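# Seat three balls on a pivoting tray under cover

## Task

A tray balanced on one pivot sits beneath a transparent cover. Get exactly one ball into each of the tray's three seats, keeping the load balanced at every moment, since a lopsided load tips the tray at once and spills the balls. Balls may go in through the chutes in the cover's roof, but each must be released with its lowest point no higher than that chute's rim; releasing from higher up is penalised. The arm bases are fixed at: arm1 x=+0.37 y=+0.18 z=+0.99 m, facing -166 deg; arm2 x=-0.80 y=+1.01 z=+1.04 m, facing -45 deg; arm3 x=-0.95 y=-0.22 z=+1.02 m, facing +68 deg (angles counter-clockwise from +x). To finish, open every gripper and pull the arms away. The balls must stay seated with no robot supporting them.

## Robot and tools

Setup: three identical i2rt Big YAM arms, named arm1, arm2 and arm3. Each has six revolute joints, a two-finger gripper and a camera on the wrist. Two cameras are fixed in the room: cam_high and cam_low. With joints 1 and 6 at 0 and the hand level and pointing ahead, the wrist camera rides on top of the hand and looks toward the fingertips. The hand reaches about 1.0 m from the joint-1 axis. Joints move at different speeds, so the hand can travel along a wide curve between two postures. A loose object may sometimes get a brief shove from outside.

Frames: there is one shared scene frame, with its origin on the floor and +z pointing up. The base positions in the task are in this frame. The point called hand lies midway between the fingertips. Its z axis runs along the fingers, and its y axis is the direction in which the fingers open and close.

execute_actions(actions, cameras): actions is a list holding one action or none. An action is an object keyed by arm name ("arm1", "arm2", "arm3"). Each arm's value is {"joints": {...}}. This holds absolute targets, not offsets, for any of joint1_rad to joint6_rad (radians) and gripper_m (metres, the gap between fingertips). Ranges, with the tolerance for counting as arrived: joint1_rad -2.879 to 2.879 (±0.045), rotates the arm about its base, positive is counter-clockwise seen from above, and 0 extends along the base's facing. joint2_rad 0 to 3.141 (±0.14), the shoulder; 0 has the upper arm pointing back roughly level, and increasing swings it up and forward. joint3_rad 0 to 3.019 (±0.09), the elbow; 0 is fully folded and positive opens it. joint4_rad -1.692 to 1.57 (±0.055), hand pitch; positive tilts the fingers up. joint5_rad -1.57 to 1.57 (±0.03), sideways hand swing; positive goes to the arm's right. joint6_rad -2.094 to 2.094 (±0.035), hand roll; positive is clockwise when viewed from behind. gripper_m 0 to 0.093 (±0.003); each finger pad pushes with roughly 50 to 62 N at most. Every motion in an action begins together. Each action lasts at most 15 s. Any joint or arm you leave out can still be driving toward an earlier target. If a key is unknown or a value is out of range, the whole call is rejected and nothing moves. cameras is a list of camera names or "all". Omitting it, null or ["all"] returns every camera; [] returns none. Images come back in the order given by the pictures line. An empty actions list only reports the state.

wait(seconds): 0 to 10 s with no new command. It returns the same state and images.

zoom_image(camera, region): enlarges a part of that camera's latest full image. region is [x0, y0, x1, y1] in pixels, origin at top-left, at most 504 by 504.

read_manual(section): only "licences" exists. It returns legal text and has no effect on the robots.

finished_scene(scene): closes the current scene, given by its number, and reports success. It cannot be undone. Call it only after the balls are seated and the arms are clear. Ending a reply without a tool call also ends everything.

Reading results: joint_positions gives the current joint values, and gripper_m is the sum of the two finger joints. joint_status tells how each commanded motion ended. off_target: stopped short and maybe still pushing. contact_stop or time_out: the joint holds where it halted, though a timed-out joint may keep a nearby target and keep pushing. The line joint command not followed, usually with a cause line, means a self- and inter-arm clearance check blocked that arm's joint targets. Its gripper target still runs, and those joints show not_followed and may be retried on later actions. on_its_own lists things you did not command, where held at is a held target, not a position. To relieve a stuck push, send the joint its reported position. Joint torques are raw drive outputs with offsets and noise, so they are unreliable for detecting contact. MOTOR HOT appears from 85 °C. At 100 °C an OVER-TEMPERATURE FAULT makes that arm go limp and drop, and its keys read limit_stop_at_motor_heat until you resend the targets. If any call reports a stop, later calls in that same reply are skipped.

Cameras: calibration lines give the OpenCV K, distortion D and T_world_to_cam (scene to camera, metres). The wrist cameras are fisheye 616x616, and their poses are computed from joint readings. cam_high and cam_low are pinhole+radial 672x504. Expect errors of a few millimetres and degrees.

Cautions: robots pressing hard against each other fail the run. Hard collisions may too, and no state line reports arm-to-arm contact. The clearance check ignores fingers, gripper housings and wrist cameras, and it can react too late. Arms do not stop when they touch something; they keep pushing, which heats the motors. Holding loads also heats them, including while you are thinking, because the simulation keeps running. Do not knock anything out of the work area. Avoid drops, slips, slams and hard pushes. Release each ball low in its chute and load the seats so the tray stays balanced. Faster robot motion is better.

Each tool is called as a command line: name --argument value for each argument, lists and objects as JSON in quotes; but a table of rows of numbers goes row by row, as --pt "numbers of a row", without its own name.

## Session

execute_actions --actions '[]'

Scene clock: 0.00 s.
Joint torques (N m, as the arm reports them, + toward a larger angle): no reading
Motor temperatures (°C, as the motors report them): arm1=[19 21 23 22 19 23] | arm2=[20 21 21 19 23 21] | arm3=[21 21 23 22 20 19]
arm1.joint_positions: joint1_rad=-0.059 joint2_rad=+0.369 joint3_rad=+1.699 joint4_rad=-1.530 joint5_rad=+0.209 joint6_rad=-0.284 gripper_m=+0.094
arm1.joint_status: not commanded
arm1.hand: x=+0.3441 y=+0.2100 z=+1.6441 quat_wxyz=(+0.114, -0.764, -0.117, +0.623) (m; scene frame)
arm2.joint_positions: joint1_rad=+0.038 joint2_rad=+0.537 joint3_rad=+1.369 joint4_rad=-1.188 joint5_rad=+0.111 joint6_rad=-0.214 gripper_m=+0.094
arm2.joint_status: not commanded
arm2.hand: x=-0.6535 y=+0.8363 z=+1.6128 quat_wxyz=(-0.482, -0.253, -0.783, +0.300) (m; scene frame)
arm3.joint_positions: joint1_rad=-0.437 joint2_rad=+0.525 joint3_rad=+1.597 joint4_rad=-1.497 joint5_rad=+0.059 joint6_rad=-0.003 gripper_m=+0.094
arm3.joint_status: not commanded
arm3.hand: x=-0.8362 y=-0.1307 z=+1.6266 quat_wxyz=(-0.508, +0.294, -0.792, -0.169) (m; scene frame)
pictures: arm1_cam_wrist, arm2_cam_wrist, arm3_cam_wrist, cam_high, cam_low
camera_calibration (this result's frames):
arm1_cam_wrist: T_world_to_cam=[[-0.0439628, 0.947549, 0.316574, -0.705024], [0.730238, 0.246729, -0.637085, 0.750239], [-0.681777, 0.203166, -0.702783, 1.47012], [0, 0, 0, 1]] pos_world=[0.423445, 0.18426, 1.73433]
arm2_cam_wrist: T_world_to_cam=[[-0.691785, -0.681655, 0.238285, -0.265733], [-0.682749, 0.509995, -0.523219, -0.0267972], [0.235131, -0.524644, -0.818207, 2.03829], [0, 0, 0, 1]] pos_world=[-0.68139, 0.901904, 1.71704]
arm3_cam_wrist: T_world_to_cam=[[0.628942, -0.776986, 0.0269266, 0.37611], [-0.674137, -0.562287, -0.478928, 0.145344], [0.387261, 0.283066, -0.877441, 1.91196], [0, 0, 0, 1]] pos_world=[-0.878997, -0.167253, 1.73711]
Images, in order (width x height): arm1_cam_wrist 616x616, arm2_cam_wrist 616x616, arm3_cam_wrist 616x616, cam_high 672x504, cam_low 672x504.

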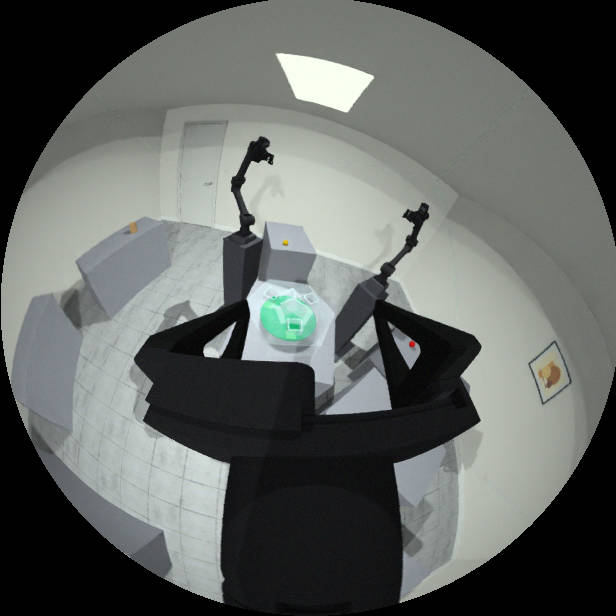

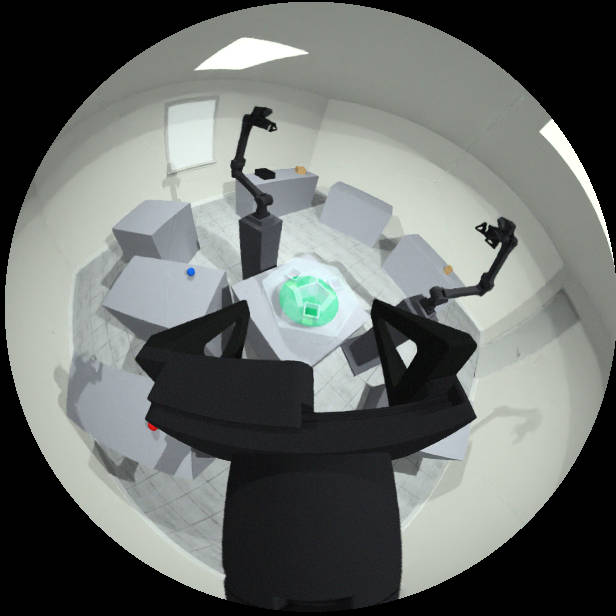

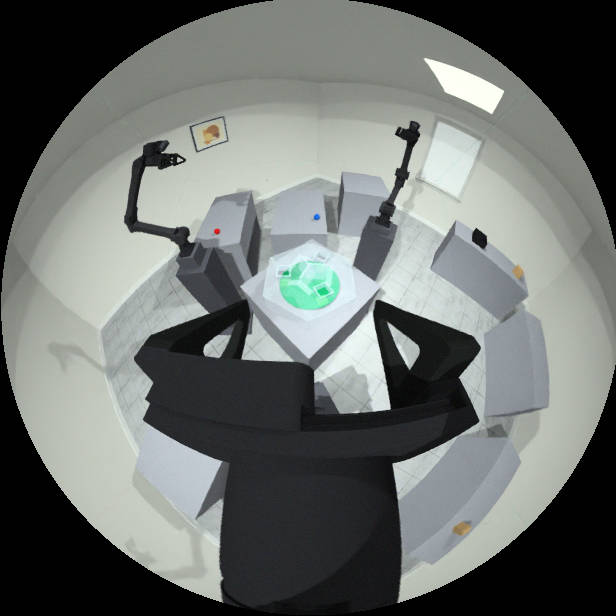

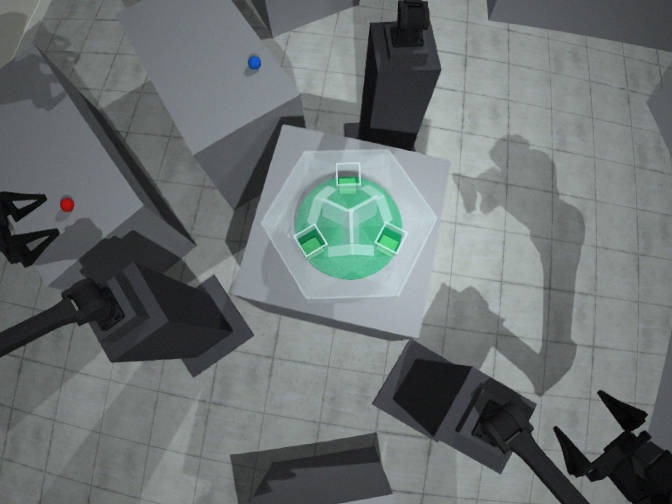

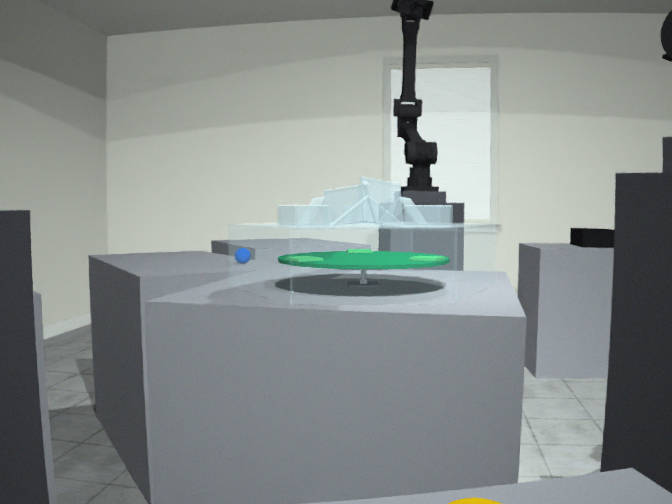

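execute_actions --actions '[{"arm1":{"joints":{"joint1_rad":-1.74,"joint2_rad":2.395,"joint3_rad":1.71,"joint4_rad":-0.85,"joint5_rad":0,"joint6_rad":0}},"arm2":{"joints":{"joint1_rad":1.664,"joint2_rad":2.425,"joint3_rad":1.565,"joint4_rad":-0.685,"joint5_rad":0,"joint6_rad":0}},"arm3":{"joints":{"joint1_rad":1.31,"joint2_rad":2.33,"joint3_rad":1.51,"joint4_rad":-0.72,"joint5_rad":0,"joint6_rad":0}}}]'

zoom_image --camera "cam_high" --region '[250, 140, 450, 310]'

Scene clock: 2.97 s.
Joint torques (N m, as the arm reports them, + toward a larger angle): arm1=[  0.08 -17.93   7.2    0.48  -0.23   0.04] | arm2=[  0.98 -17.39   6.61   0.62   0.05   0.21] | arm3=[  0.47 -21.47   6.71   0.62   0.12   0.06]
Motor temperatures (°C, as the motors report them): arm1=[19 22 23 22 19 23] | arm2=[20 22 21 19 23 21] | arm3=[21 22 23 22 20 19]
arm1.joint_positions: joint1_rad=-1.736 joint2_rad=+2.409 joint3_rad=+1.698 joint4_rad=-0.860 joint5_rad=+0.001 joint6_rad=-0.013 gripper_m=+0.094
arm1.joint_status: all done
arm1.hand: x=+0.3237 y=+0.8208 z=+0.8337 quat_wxyz=(+0.004, -0.739, +0.673, +0.001) (m; scene frame)
arm2.joint_positions: joint1_rad=+1.666 joint2_rad=+2.424 joint3_rad=+1.557 joint4_rad=-0.692 joint5_rad=-0.001 joint6_rad=-0.015 gripper_m=+0.094
arm2.joint_status: all done
arm2.hand: x=-0.4101 y=+1.4715 z=+0.8337 quat_wxyz=(-0.009, +0.430, -0.903, -0.008) (m; scene frame)
arm3.joint_positions: joint1_rad=+1.308 joint2_rad=+2.342 joint3_rad=+1.499 joint4_rad=-0.723 joint5_rad=-0.002 joint6_rad=-0.003 gripper_m=+0.094
arm3.joint_status: all done
arm3.hand: x=-1.4191 y=+0.1345 z=+0.8396 quat_wxyz=(+0.008, +0.948, -0.319, -0.006) (m; scene frame)
pictures: arm1_cam_wrist, arm2_cam_wrist, arm3_cam_wrist, cam_high, cam_low
camera_calibration (this result's frames):
arm1_cam_wrist: T_world_to_cam=[[0.995958, 0.089752, -0.00357608, -0.393836], [0.0753264, -0.812867, 0.577558, 0.167189], [0.0489301, -0.575492, -0.816342, 1.25982], [0, 0, 0, 1]] pos_world=[0.318008, 0.896266, 0.930475]
arm2_cam_wrist: T_world_to_cam=[[0.780601, -0.624977, 0.00809395, 1.23358], [-0.516823, -0.638125, 0.570692, 0.253335], [-0.351505, -0.449666, -0.821124, 1.32842], [0, 0, 0, 1]] pos_world=[-0.365055, 1.52996, 0.93624]
arm3_cam_wrist: T_world_to_cam=[[0.611482, 0.791191, -0.0102894, 0.765563], [0.645305, -0.491122, 0.585133, 0.494044], [0.457898, -0.364438, -0.810872, 1.50345], [0, 0, 0, 1]] pos_world=[-1.47537, 0.184844, 0.937905]
Images, in order (width x height): arm1_cam_wrist 616x616, arm2_cam_wrist 616x616, arm3_cam_wrist 616x616, cam_high 672x504, cam_low 672x504.

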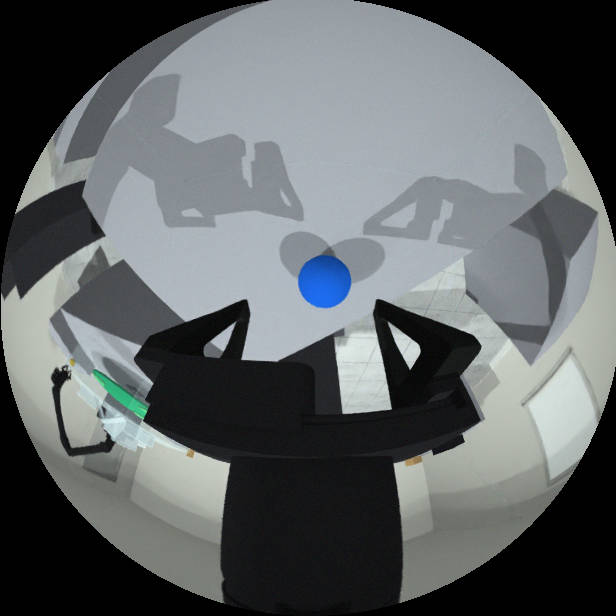

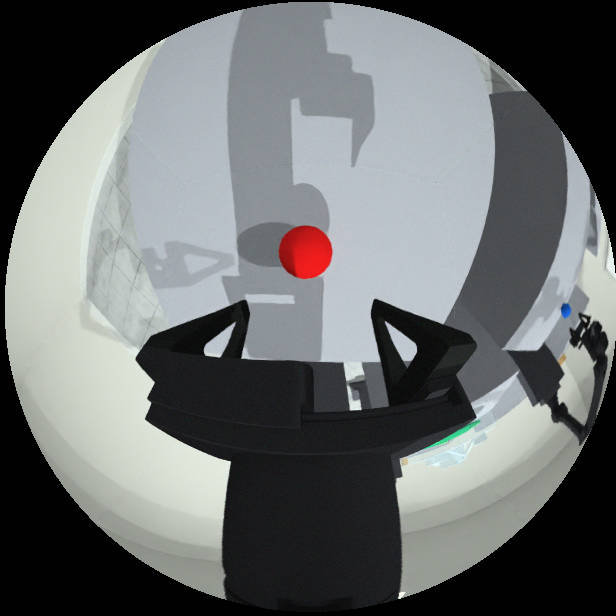

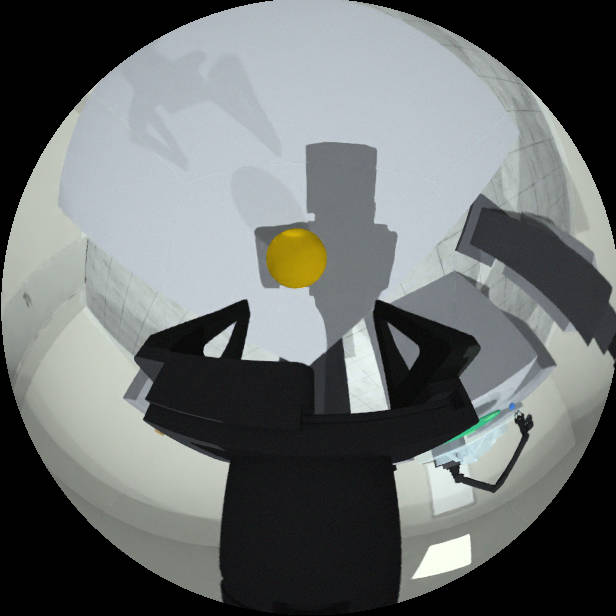

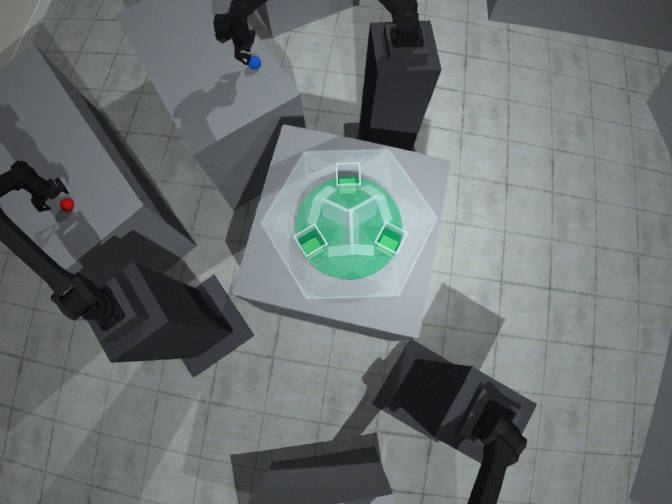

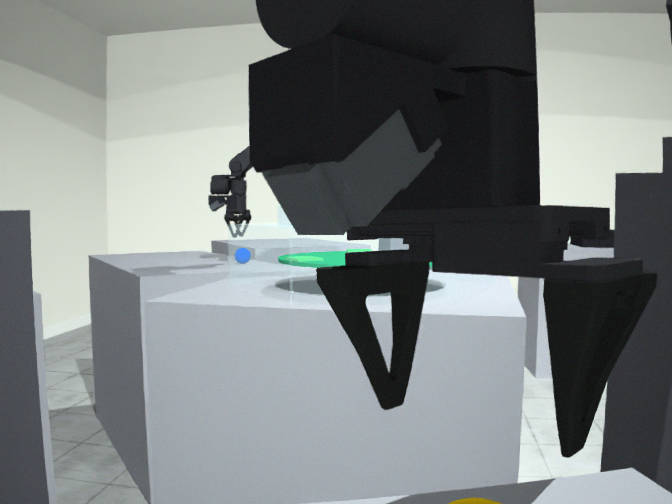

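Region (250, 140, 450, 310) of cam_high's 672x504 image, scaled by 2.520, with more detail than that image has; it fills the top 428 rows of this view, and the rest is white.

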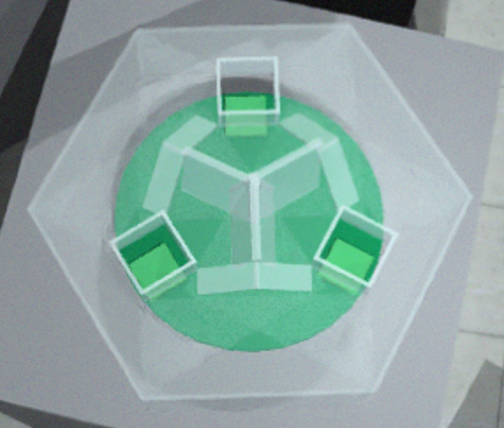

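execute_actions --actions '[{"arm1":{"joints":{"joint1_rad":-1.763,"joint2_rad":2.511,"joint4_rad":-0.738}},"arm2":{"joints":{"joint1_rad":1.685,"joint2_rad":2.615,"joint3_rad":1.715,"joint4_rad":-0.635}},"arm3":{"joints":{"joint1_rad":1.336,"joint2_rad":2.482,"joint3_rad":1.622,"joint4_rad":-0.67}}}]' --cameras '["arm1_cam_wrist","arm2_cam_wrist","arm3_cam_wrist","cam_low"]'

Scene clock: 4.50 s.
Joint torques (N m, as the arm reports them, + toward a larger angle): arm1=[  0.2  -17.75   6.56   0.81  -0.23   0.03] | arm2=[  1.92 -18.2    7.4    0.64   0.05   0.21] | arm3=[  0.37 -22.22   7.32   0.7    0.14   0.06]
Motor temperatures (°C, as the motors report them): arm1=[19 22 23 22 19 23] | arm2=[20 22 22 19 23 21] | arm3=[21 22 23 22 20 19]
arm1.joint_positions: joint1_rad=-1.763 joint2_rad=+2.522 joint3_rad=+1.698 joint4_rad=-0.756 joint5_rad=+0.001 joint6_rad=-0.013 gripper_m=+0.094
arm1.joint_status: all done
arm1.hand: x=+0.3415 y=+0.8110 z=+0.7645 quat_wxyz=(+0.001, -0.730, +0.683, -0.002) (m; scene frame)
arm2.joint_positions: joint1_rad=+1.671 joint2_rad=+2.613 joint3_rad=+1.694 joint4_rad=-0.643 joint5_rad=-0.001 joint6_rad=-0.015 gripper_m=+0.094
arm2.joint_status: all done
arm2.hand: x=-0.4030 y=+1.4863 z=+0.7560 quat_wxyz=(-0.008, +0.432, -0.902, -0.008) (m; scene frame)
arm3.joint_positions: joint1_rad=+1.332 joint2_rad=+2.494 joint3_rad=+1.600 joint4_rad=-0.674 joint5_rad=-0.002 joint6_rad=-0.003 gripper_m=+0.094
arm3.joint_status: all done
arm3.hand: x=-1.4407 y=+0.1311 z=+0.7779 quat_wxyz=(+0.008, +0.951, -0.308, -0.005) (m; scene frame)
pictures: arm1_cam_wrist, arm2_cam_wrist, arm3_cam_wrist, cam_low
camera_calibration (this result's frames):
arm1_cam_wrist: T_world_to_cam=[[0.998002, 0.0630672, -0.00387088, -0.389728], [0.0533992, -0.80909, 0.585254, 0.196331], [0.0337785, -0.584291, -0.810841, 1.20491], [0, 0, 0, 1]] pos_world=[0.337765, 0.887448, 0.860578]
arm2_cam_wrist: T_world_to_cam=[[0.784196, -0.62046, 0.00808402, 1.23267], [-0.511939, -0.639565, 0.573476, 0.312786], [-0.350649, -0.453856, -0.819183, 1.27887], [0, 0, 0, 1]] pos_world=[-0.358091, 1.54529, 0.85829]
arm3_cam_wrist: T_world_to_cam=[[0.591977, 0.80589, -0.0102575, 0.750757], [0.656577, -0.474838, 0.586034, 0.555808], [0.467408, -0.353653, -0.810222, 1.47387], [0, 0, 0, 1]] pos_world=[-1.49826, 0.180129, 0.876138]
Images, in order (width x height): arm1_cam_wrist 616x616, arm2_cam_wrist 616x616, arm3_cam_wrist 616x616, cam_low 672x504.

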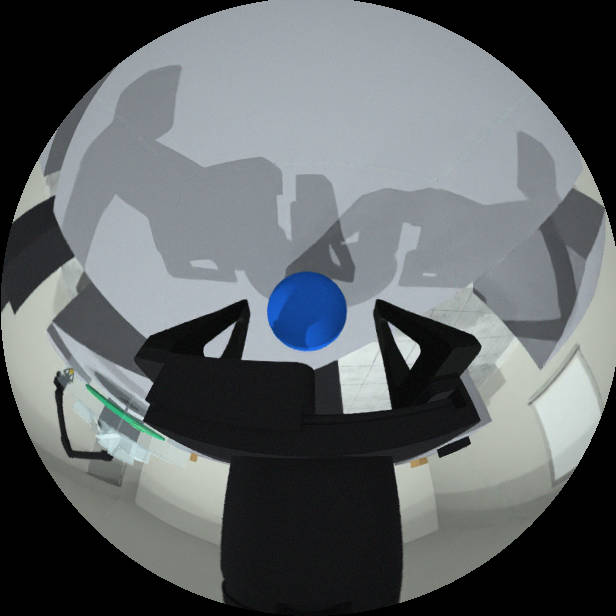

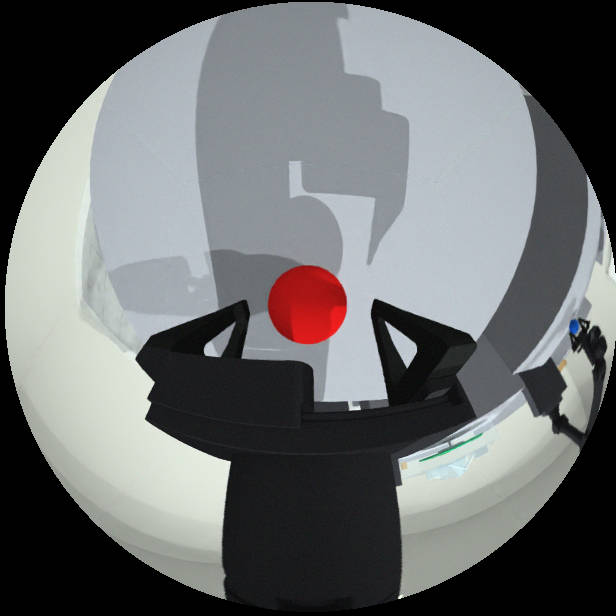

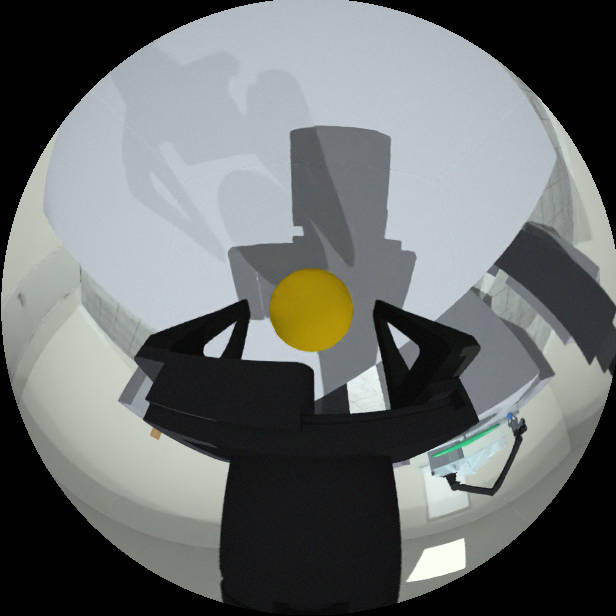

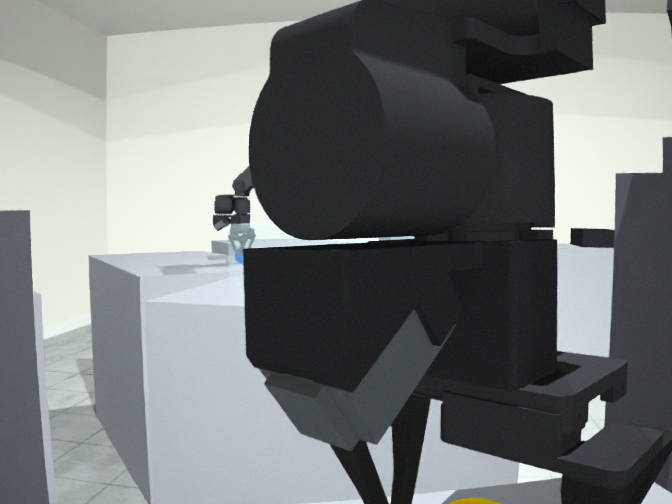

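execute_actions --actions '[{"arm1":{"joints":{"gripper_m":0.04}},"arm2":{"joints":{"gripper_m":0.04}},"arm3":{"joints":{"gripper_m":0.04}}}]' --cameras '["arm2_cam_wrist"]'

execute_actions --actions '[{"arm1":{"joints":{"joint1_rad":-0.475,"joint2_rad":1.99,"joint3_rad":1.61,"joint4_rad":-1.18,"joint6_rad":-0.43}},"arm2":{"joints":{"joint1_rad":-0.262,"joint2_rad":2.095,"joint3_rad":1.67,"joint4_rad":-1.135,"joint6_rad":-0.165}},"arm3":{"joints":{"joint1_rad":-0.59,"joint2_rad":2.155,"joint3_rad":1.90,"joint4_rad":-1.26,"joint6_rad":-0.61}}}]'

zoom_image --camera "cam_low" --region '[240, 100, 480, 240]'

Scene clock: 5.63 s.
Joint torques (N m, as the arm reports them, + toward a larger angle): arm1=[  0.16 -18.2    6.59   0.8   -0.19   0.03] | arm2=[  1.97 -18.16   7.52   0.62   0.09   0.2 ] | arm3=[  0.51 -22.23   7.27   0.66   0.13   0.06]
Motor temperatures (°C, as the motors report them): arm1=[19 23 23 22 19 23] | arm2=[20 23 22 19 23 21] | arm3=[21 23 24 22 20 19]
arm1.joint_positions: joint1_rad=-1.763 joint2_rad=+2.522 joint3_rad=+1.698 joint4_rad=-0.756 joint5_rad=+0.000 joint6_rad=-0.013 gripper_m=+0.055
arm1.joint_status: gripper_m off_target (ended at +0.055, target +0.040)
arm1.hand: x=+0.3412 y=+0.8110 z=+0.7645 quat_wxyz=(+0.000, -0.730, +0.683, -0.001) (m; scene frame)
arm2.joint_positions: joint1_rad=+1.672 joint2_rad=+2.613 joint3_rad=+1.694 joint4_rad=-0.643 joint5_rad=-0.001 joint6_rad=-0.015 gripper_m=+0.055
arm2.joint_status: gripper_m off_target (ended at +0.055, target +0.040)
arm2.hand: x=-0.4032 y=+1.4865 z=+0.7560 quat_wxyz=(-0.008, +0.432, -0.902, -0.008) (m; scene frame)
arm3.joint_positions: joint1_rad=+1.332 joint2_rad=+2.494 joint3_rad=+1.600 joint4_rad=-0.674 joint5_rad=-0.002 joint6_rad=-0.003 gripper_m=+0.056
arm3.joint_status: gripper_m off_target (ended at +0.056, target +0.040)
arm3.hand: x=-1.4407 y=+0.1311 z=+0.7779 quat_wxyz=(+0.008, +0.951, -0.308, -0.005) (m; scene frame)
pictures: arm2_cam_wrist
camera_calibration (this result's frames):
arm2_cam_wrist: T_world_to_cam=[[0.784204, -0.620456, 0.00769926, 1.23326], [-0.511764, -0.63971, 0.573471, 0.313079], [-0.350888, -0.453658, -0.81919, 1.27849], [0, 0, 0, 1]] pos_world=[-0.358293, 1.54546, 0.858293]
Images, in order (width x height): arm2_cam_wrist 616x616.

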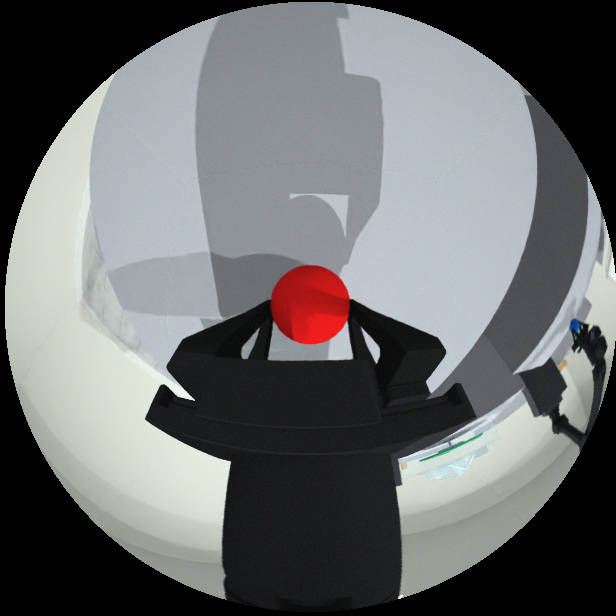

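Scene clock: 7.97 s.
Joint torques (N m, as the arm reports them, + toward a larger angle): arm1=[ -0.87 -15.67   8.26  -0.46  -0.15  -0.29] | arm2=[  2.03 -16.92   8.43  -0.22  -0.02  -0.13] | arm3=[ -0.29 -25.43   9.3    0.18  -0.01  -0.07]
Motor temperatures (°C, as the motors report them): arm1=[19 23 24 22 19 23] | arm2=[20 23 22 19 23 21] | arm3=[21 23 24 22 20 19]
arm1.joint_positions: joint1_rad=-0.472 joint2_rad=+2.006 joint3_rad=+1.596 joint4_rad=-1.165 joint5_rad=-0.002 joint6_rad=-0.415 gripper_m=+0.055
arm1.joint_status: all done
arm1.hand: x=-0.2037 y=+0.3167 z=+1.0377 quat_wxyz=(+0.002, -0.996, -0.094, -0.003) (m; scene frame)
arm2.joint_positions: joint1_rad=-0.273 joint2_rad=+2.097 joint3_rad=+1.669 joint4_rad=-1.121 joint5_rad=+0.001 joint6_rad=-0.149 gripper_m=+0.055
arm2.joint_status: all done
arm2.hand: x=-0.4965 y=+0.4611 z=+1.0482 quat_wxyz=(-0.007, -0.443, -0.897, +0.000) (m; scene frame)
arm3.joint_positions: joint1_rad=-0.591 joint2_rad=+2.195 joint3_rad=+1.886 joint4_rad=-1.251 joint5_rad=+0.002 joint6_rad=-0.600 gripper_m=+0.056
arm3.joint_status: all done
arm3.hand: x=-0.3957 y=+0.1473 z=+1.0408 quat_wxyz=(+0.003, +0.560, -0.828, +0.003) (m; scene frame)
pictures: arm1_cam_wrist, arm2_cam_wrist, arm3_cam_wrist, cam_high, cam_low
camera_calibration (this result's frames):
arm1_cam_wrist: T_world_to_cam=[[-0.183461, 0.98302, -0.00381464, -0.345485], [0.794219, 0.150509, 0.588696, -0.490926], [0.579274, 0.104973, -0.808345, 1.04633], [0, 0, 0, 1]] pos_world=[-0.279592, 0.303671, 1.13349]
arm2_cam_wrist: T_world_to_cam=[[-0.789339, -0.613875, 0.0101046, -0.118927], [-0.49538, 0.646525, 0.580176, -1.15013], [-0.362688, 0.45295, -0.814428, 0.591061], [0, 0, 0, 1]] pos_world=[-0.449254, 0.402861, 1.14986]
arm3_cam_wrist: T_world_to_cam=[[0.92509, -0.37961, 0.0102956, 0.406845], [-0.310395, -0.740241, 0.596405, -0.63099], [-0.21878, -0.554923, -0.802618, 0.954361], [0, 0, 0, 1]] pos_world=[-0.363429, 0.216955, 1.13812]
Images, in order (width x height): arm1_cam_wrist 616x616, arm2_cam_wrist 616x616, arm3_cam_wrist 616x616, cam_high 672x504, cam_low 672x504.

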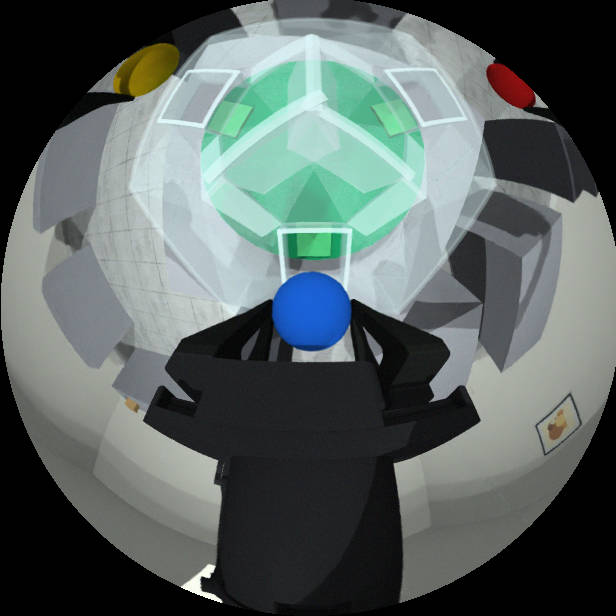

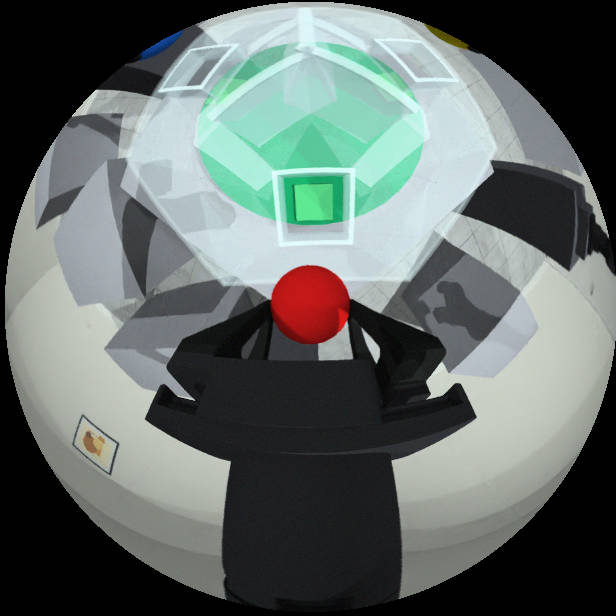

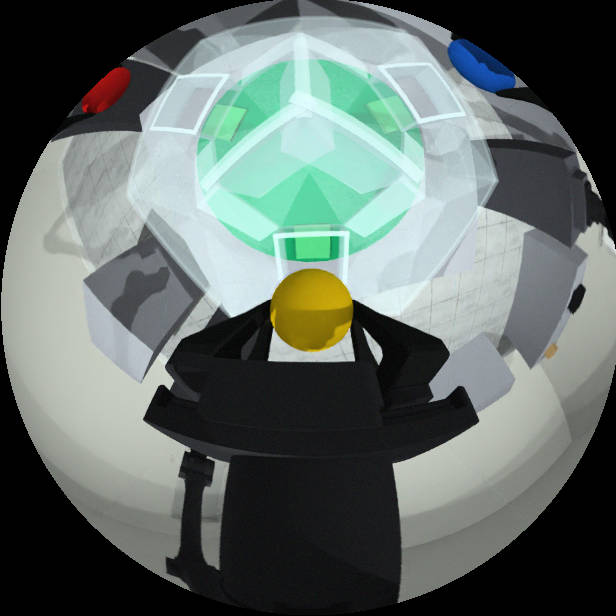

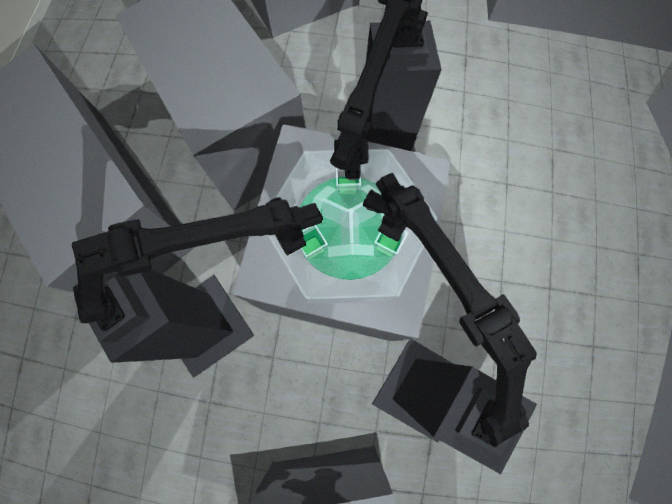

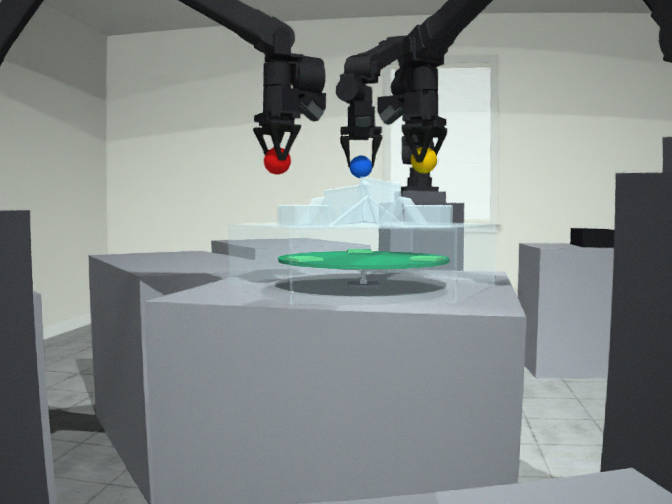

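Region (240, 100, 480, 240) of cam_low's 672x504 image, scaled by 2.100, with more detail than that image has; it fills the top 294 rows of this view, and the rest is white.

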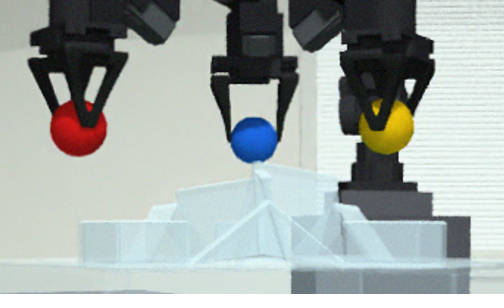

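execute_actions --actions '[{"arm1":{"joints":{"joint1_rad":-0.488,"joint2_rad":2.082,"joint3_rad":1.525,"joint4_rad":-0.98}},"arm2":{"joints":{"joint2_rad":2.32,"joint3_rad":1.935}},"arm3":{"joints":{"joint1_rad":-0.604,"joint2_rad":2.243,"joint3_rad":1.787,"joint4_rad":-1.075}}}]' --cameras '["arm1_cam_wrist","arm2_cam_wrist","arm3_cam_wrist","cam_low"]'

zoom_image --camera "cam_low" --region '[240, 100, 480, 240]'

Scene clock: 9.70 s.
Joint torques (N m, as the arm reports them, + toward a larger angle): arm1=[ -0.41 -17.4    7.74   0.73  -0.15  -0.29] | arm2=[  2.04 -19.69  12.49  -0.11  -0.01  -0.13] | arm3=[ -1.   -24.54   8.98   0.84  -0.03  -0.08]
Motor temperatures (°C, as the motors report them): arm1=[19 24 24 22 19 23] | arm2=[20 24 23 19 23 21] | arm3=[21 24 25 22 20 19]
arm1.joint_positions: joint1_rad=-0.482 joint2_rad=+2.109 joint3_rad=+1.509 joint4_rad=-0.998 joint5_rad=-0.002 joint6_rad=-0.415 gripper_m=+0.055
arm1.joint_status: all done
arm1.hand: x=-0.1930 y=+0.3211 z=+0.9501 quat_wxyz=(-0.002, -0.996, -0.088, -0.014) (m; scene frame)
arm2.joint_positions: joint1_rad=-0.273 joint2_rad=+2.326 joint3_rad=+1.884 joint4_rad=-1.125 joint5_rad=+0.001 joint6_rad=-0.149 gripper_m=+0.055
arm2.joint_status: all done
arm2.hand: x=-0.4703 y=+0.4154 z=+0.9787 quat_wxyz=(+0.001, -0.442, -0.897, -0.005) (m; scene frame)
arm3.joint_positions: joint1_rad=-0.595 joint2_rad=+2.272 joint3_rad=+1.769 joint4_rad=-1.085 joint5_rad=+0.003 joint6_rad=-0.600 gripper_m=+0.056
arm3.joint_status: all done
arm3.hand: x=-0.4088 y=+0.1355 z=+0.9516 quat_wxyz=(+0.016, +0.559, -0.829, +0.003) (m; scene frame)
pictures: arm1_cam_wrist, arm2_cam_wrist, arm3_cam_wrist, cam_low
camera_calibration (this result's frames):
arm1_cam_wrist: T_world_to_cam=[[-0.172953, 0.984841, -0.0132832, -0.337667], [0.782574, 0.145596, 0.605294, -0.464982], [0.598052, 0.0942922, -0.795891, 0.964092], [0, 0, 0, 1]] pos_world=[-0.271095, 0.309342, 1.04428]
arm2_cam_wrist: T_world_to_cam=[[-0.788939, -0.614434, 0.00687437, -0.121933], [-0.490717, 0.63674, 0.594777, -1.07535], [-0.369828, 0.465869, -0.803861, 0.545547], [0, 0, 0, 1]] pos_world=[-0.422129, 0.355641, 1.07897]
arm3_cam_wrist: T_world_to_cam=[[0.923956, -0.38248, -0.00371454, 0.428643], [-0.299737, -0.730039, 0.614167, -0.604493], [-0.237618, -0.56635, -0.789167, 0.854429], [0, 0, 0, 1]] pos_world=[-0.374208, 0.20655, 1.04714]
Images, in order (width x height): arm1_cam_wrist 616x616, arm2_cam_wrist 616x616, arm3_cam_wrist 616x616, cam_low 672x504.

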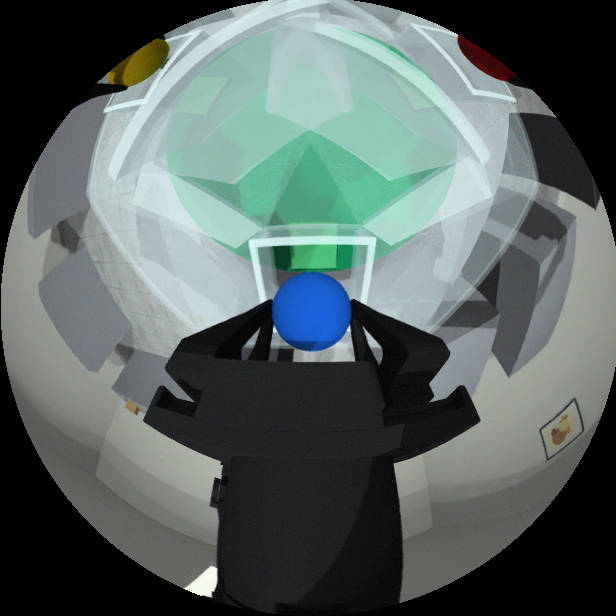

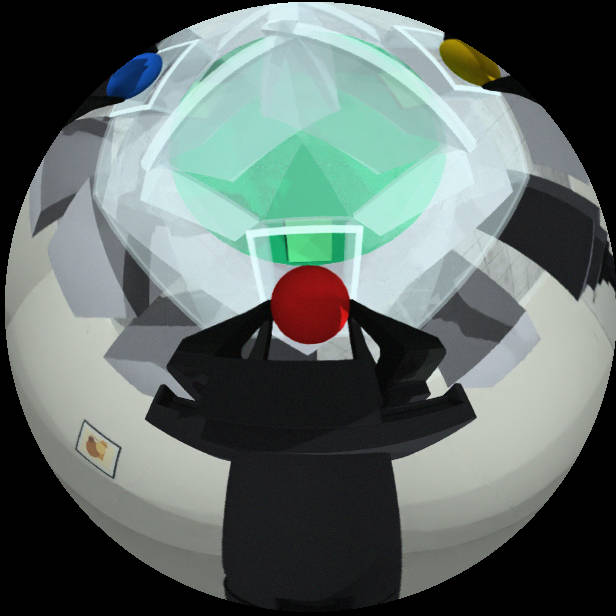

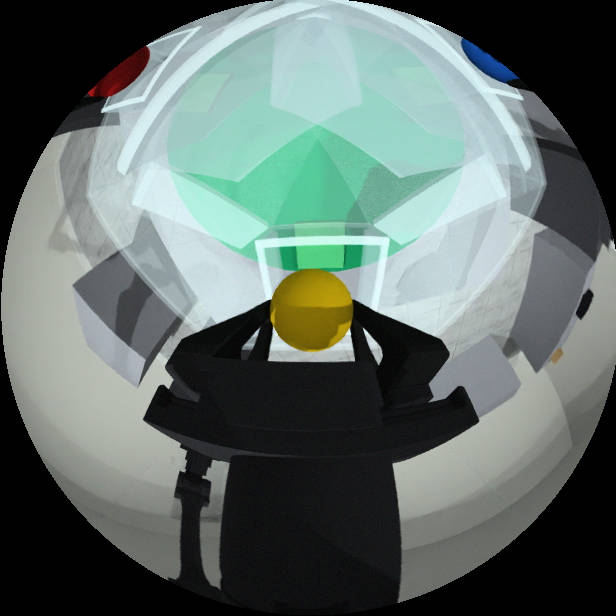

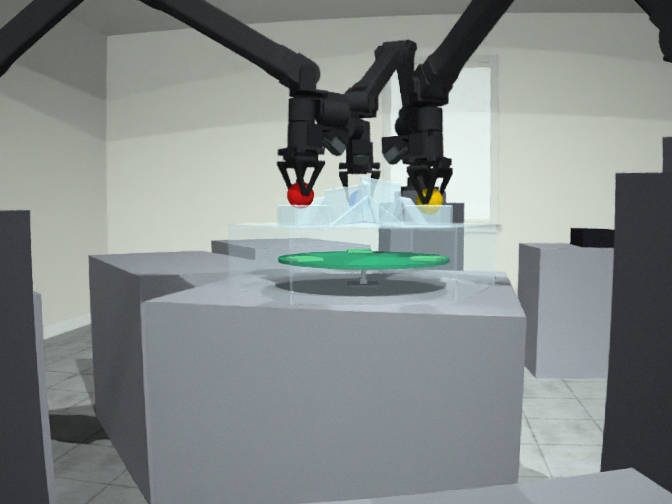

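Region (240, 100, 480, 240) of cam_low's 672x504 image, scaled by 2.100, with more detail than that image has; it fills the top 294 rows of this view, and the rest is white.

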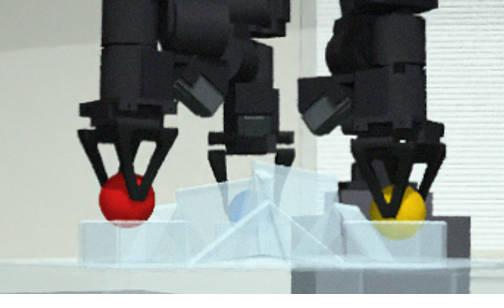

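execute_actions --actions '[{"arm1":{"joints":{"joint4_rad":-0.95}},"arm2":{"joints":{"joint1_rad":-0.255,"joint2_rad":2.355,"joint4_rad":-1.065}},"arm3":{"joints":{"joint3_rad":1.83}}}]' --cameras '["arm1_cam_wrist","arm2_cam_wrist","arm3_cam_wrist","cam_low"]'

zoom_image --camera "cam_low" --region '[240, 100, 480, 240]'

Scene clock: 10.60 s.
Joint torques (N m, as the arm reports them, + toward a larger angle): arm1=[ -0.33 -17.01   7.86   0.86  -0.15  -0.28] | arm2=[  2.05 -18.1   12.53   0.94  -0.01  -0.12] | arm3=[ -1.04 -24.51  12.03   0.86  -0.03  -0.06]
Motor temperatures (°C, as the motors report them): arm1=[19 24 24 22 19 23] | arm2=[20 24 23 19 23 21] | arm3=[21 24 25 22 20 19]
arm1.joint_positions: joint1_rad=-0.482 joint2_rad=+2.109 joint3_rad=+1.509 joint4_rad=-0.969 joint5_rad=-0.002 joint6_rad=-0.415 gripper_m=+0.055
arm1.joint_status: all done
arm1.hand: x=-0.1998 y=+0.3227 z=+0.9501 quat_wxyz=(+0.003, -0.996, -0.089, +0.000) (m; scene frame)
arm2.joint_positions: joint1_rad=-0.269 joint2_rad=+2.338 joint3_rad=+1.884 joint4_rad=-1.081 joint5_rad=+0.001 joint6_rad=-0.149 gripper_m=+0.055
arm2.joint_status: all done
arm2.hand: x=-0.4638 y=+0.4093 z=+0.9708 quat_wxyz=(-0.012, -0.441, -0.898, +0.004) (m; scene frame)
arm3.joint_positions: joint1_rad=-0.595 joint2_rad=+2.272 joint3_rad=+1.776 joint4_rad=-1.085 joint5_rad=+0.003 joint6_rad=-0.600 gripper_m=+0.056
arm3.joint_status: all done
arm3.hand: x=-0.4063 y=+0.1372 z=+0.9538 quat_wxyz=(+0.013, +0.559, -0.829, +0.004) (m; scene frame)
pictures: arm1_cam_wrist, arm2_cam_wrist, arm3_cam_wrist, cam_low
camera_calibration (this result's frames):
arm1_cam_wrist: T_world_to_cam=[[-0.173387, 0.984852, -0.00183726, -0.351447], [0.799081, 0.141771, 0.584269, -0.435308], [0.575679, 0.0998366, -0.811558, 0.976573], [0, 0, 0, 1]] pos_world=[-0.275283, 0.310339, 1.04624]
arm2_cam_wrist: T_world_to_cam=[[-0.786896, -0.616974, 0.0117631, -0.123306], [-0.501985, 0.651091, 0.569291, -1.04995], [-0.358896, 0.442067, -0.822052, 0.576881], [0, 0, 0, 1]] pos_world=[-0.41705, 0.352519, 1.07341]
arm3_cam_wrist: T_world_to_cam=[[0.923979, -0.382443, 0.000118189, 0.423345], [-0.303214, -0.732373, 0.609665, -0.600711], [-0.233076, -0.563353, -0.792659, 0.862482], [0, 0, 0, 1]] pos_world=[-0.372282, 0.207844, 1.04984]
Images, in order (width x height): arm1_cam_wrist 616x616, arm2_cam_wrist 616x616, arm3_cam_wrist 616x616, cam_low 672x504.

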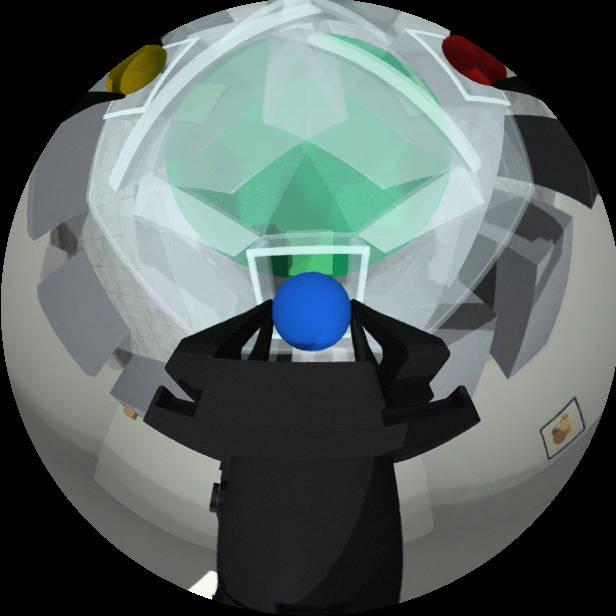

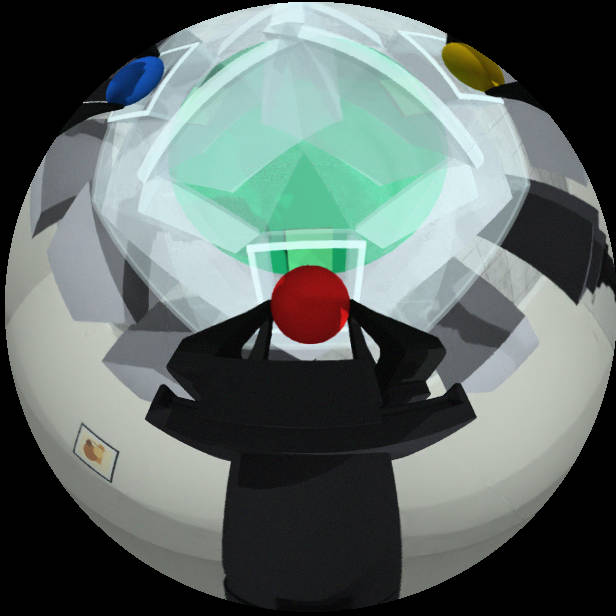

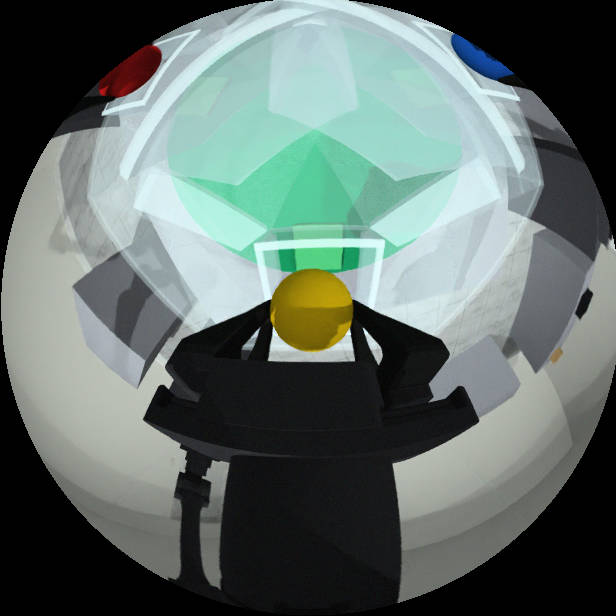

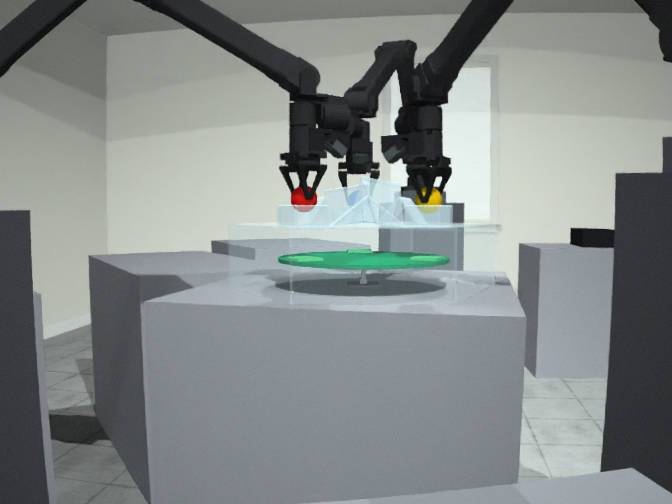

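Region (240, 100, 480, 240) of cam_low's 672x504 image, scaled by 2.100, with more detail than that image has; it fills the top 294 rows of this view, and the rest is white.

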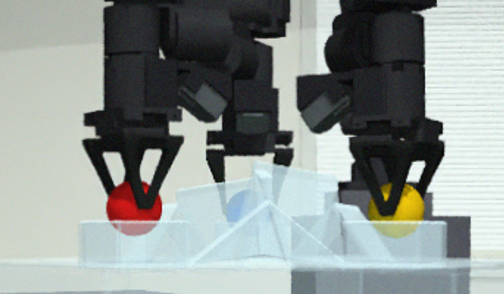

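One more nudge for arm3 (about 5 mm off), then release.

execute_actions --actions '[{"arm3":{"joints":{"joint3_rad":1.843}}}]' --cameras '["arm3_cam_wrist"]'

Scene clock: 11.27 s.
Joint torques (N m, as the arm reports them, + toward a larger angle): arm1=[ -0.27 -17.15   7.83   0.87  -0.14  -0.28] | arm2=[  2.06 -18.13  12.51   0.94   0.    -0.13] | arm3=[ -0.81 -24.59  12.02   0.84  -0.03  -0.08]
Motor temperatures (°C, as the motors report them): arm1=[19 24 25 22 19 23] | arm2=[20 24 24 19 23 21] | arm3=[21 24 26 22 20 19]
arm1.joint_positions: joint1_rad=-0.482 joint2_rad=+2.109 joint3_rad=+1.509 joint4_rad=-0.969 joint5_rad=-0.002 joint6_rad=-0.415 gripper_m=+0.055
arm1.joint_status: not commanded
arm1.hand: x=-0.1998 y=+0.3227 z=+0.9501 quat_wxyz=(+0.003, -0.996, -0.089, +0.000) (m; scene frame)
arm2.joint_positions: joint1_rad=-0.269 joint2_rad=+2.338 joint3_rad=+1.884 joint4_rad=-1.081 joint5_rad=+0.001 joint6_rad=-0.149 gripper_m=+0.055
arm2.joint_status: not commanded
arm2.hand: x=-0.4638 y=+0.4093 z=+0.9708 quat_wxyz=(-0.012, -0.441, -0.898, +0.004) (m; scene frame)
arm3.joint_positions: joint1_rad=-0.595 joint2_rad=+2.272 joint3_rad=+1.791 joint4_rad=-1.085 joint5_rad=+0.003 joint6_rad=-0.600 gripper_m=+0.056
arm3.joint_status: all done
arm3.hand: x=-0.4011 y=+0.1406 z=+0.9586 quat_wxyz=(+0.006, +0.559, -0.829, +0.004) (m; scene frame)
pictures: arm3_cam_wrist
camera_calibration (this result's frames):
arm3_cam_wrist: T_world_to_cam=[[0.923955, -0.382414, 0.00820987, 0.41211], [-0.310469, -0.737244, 0.600067, -0.592536], [-0.223422, -0.556984, -0.799907, 0.879359], [0, 0, 0, 1]] pos_world=[-0.368267, 0.210542, 1.05558]
Images, in order (width x height): arm3_cam_wrist 616x616.

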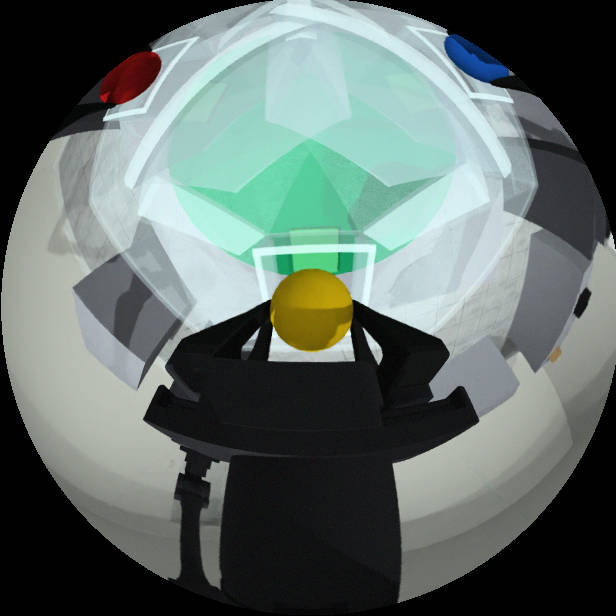

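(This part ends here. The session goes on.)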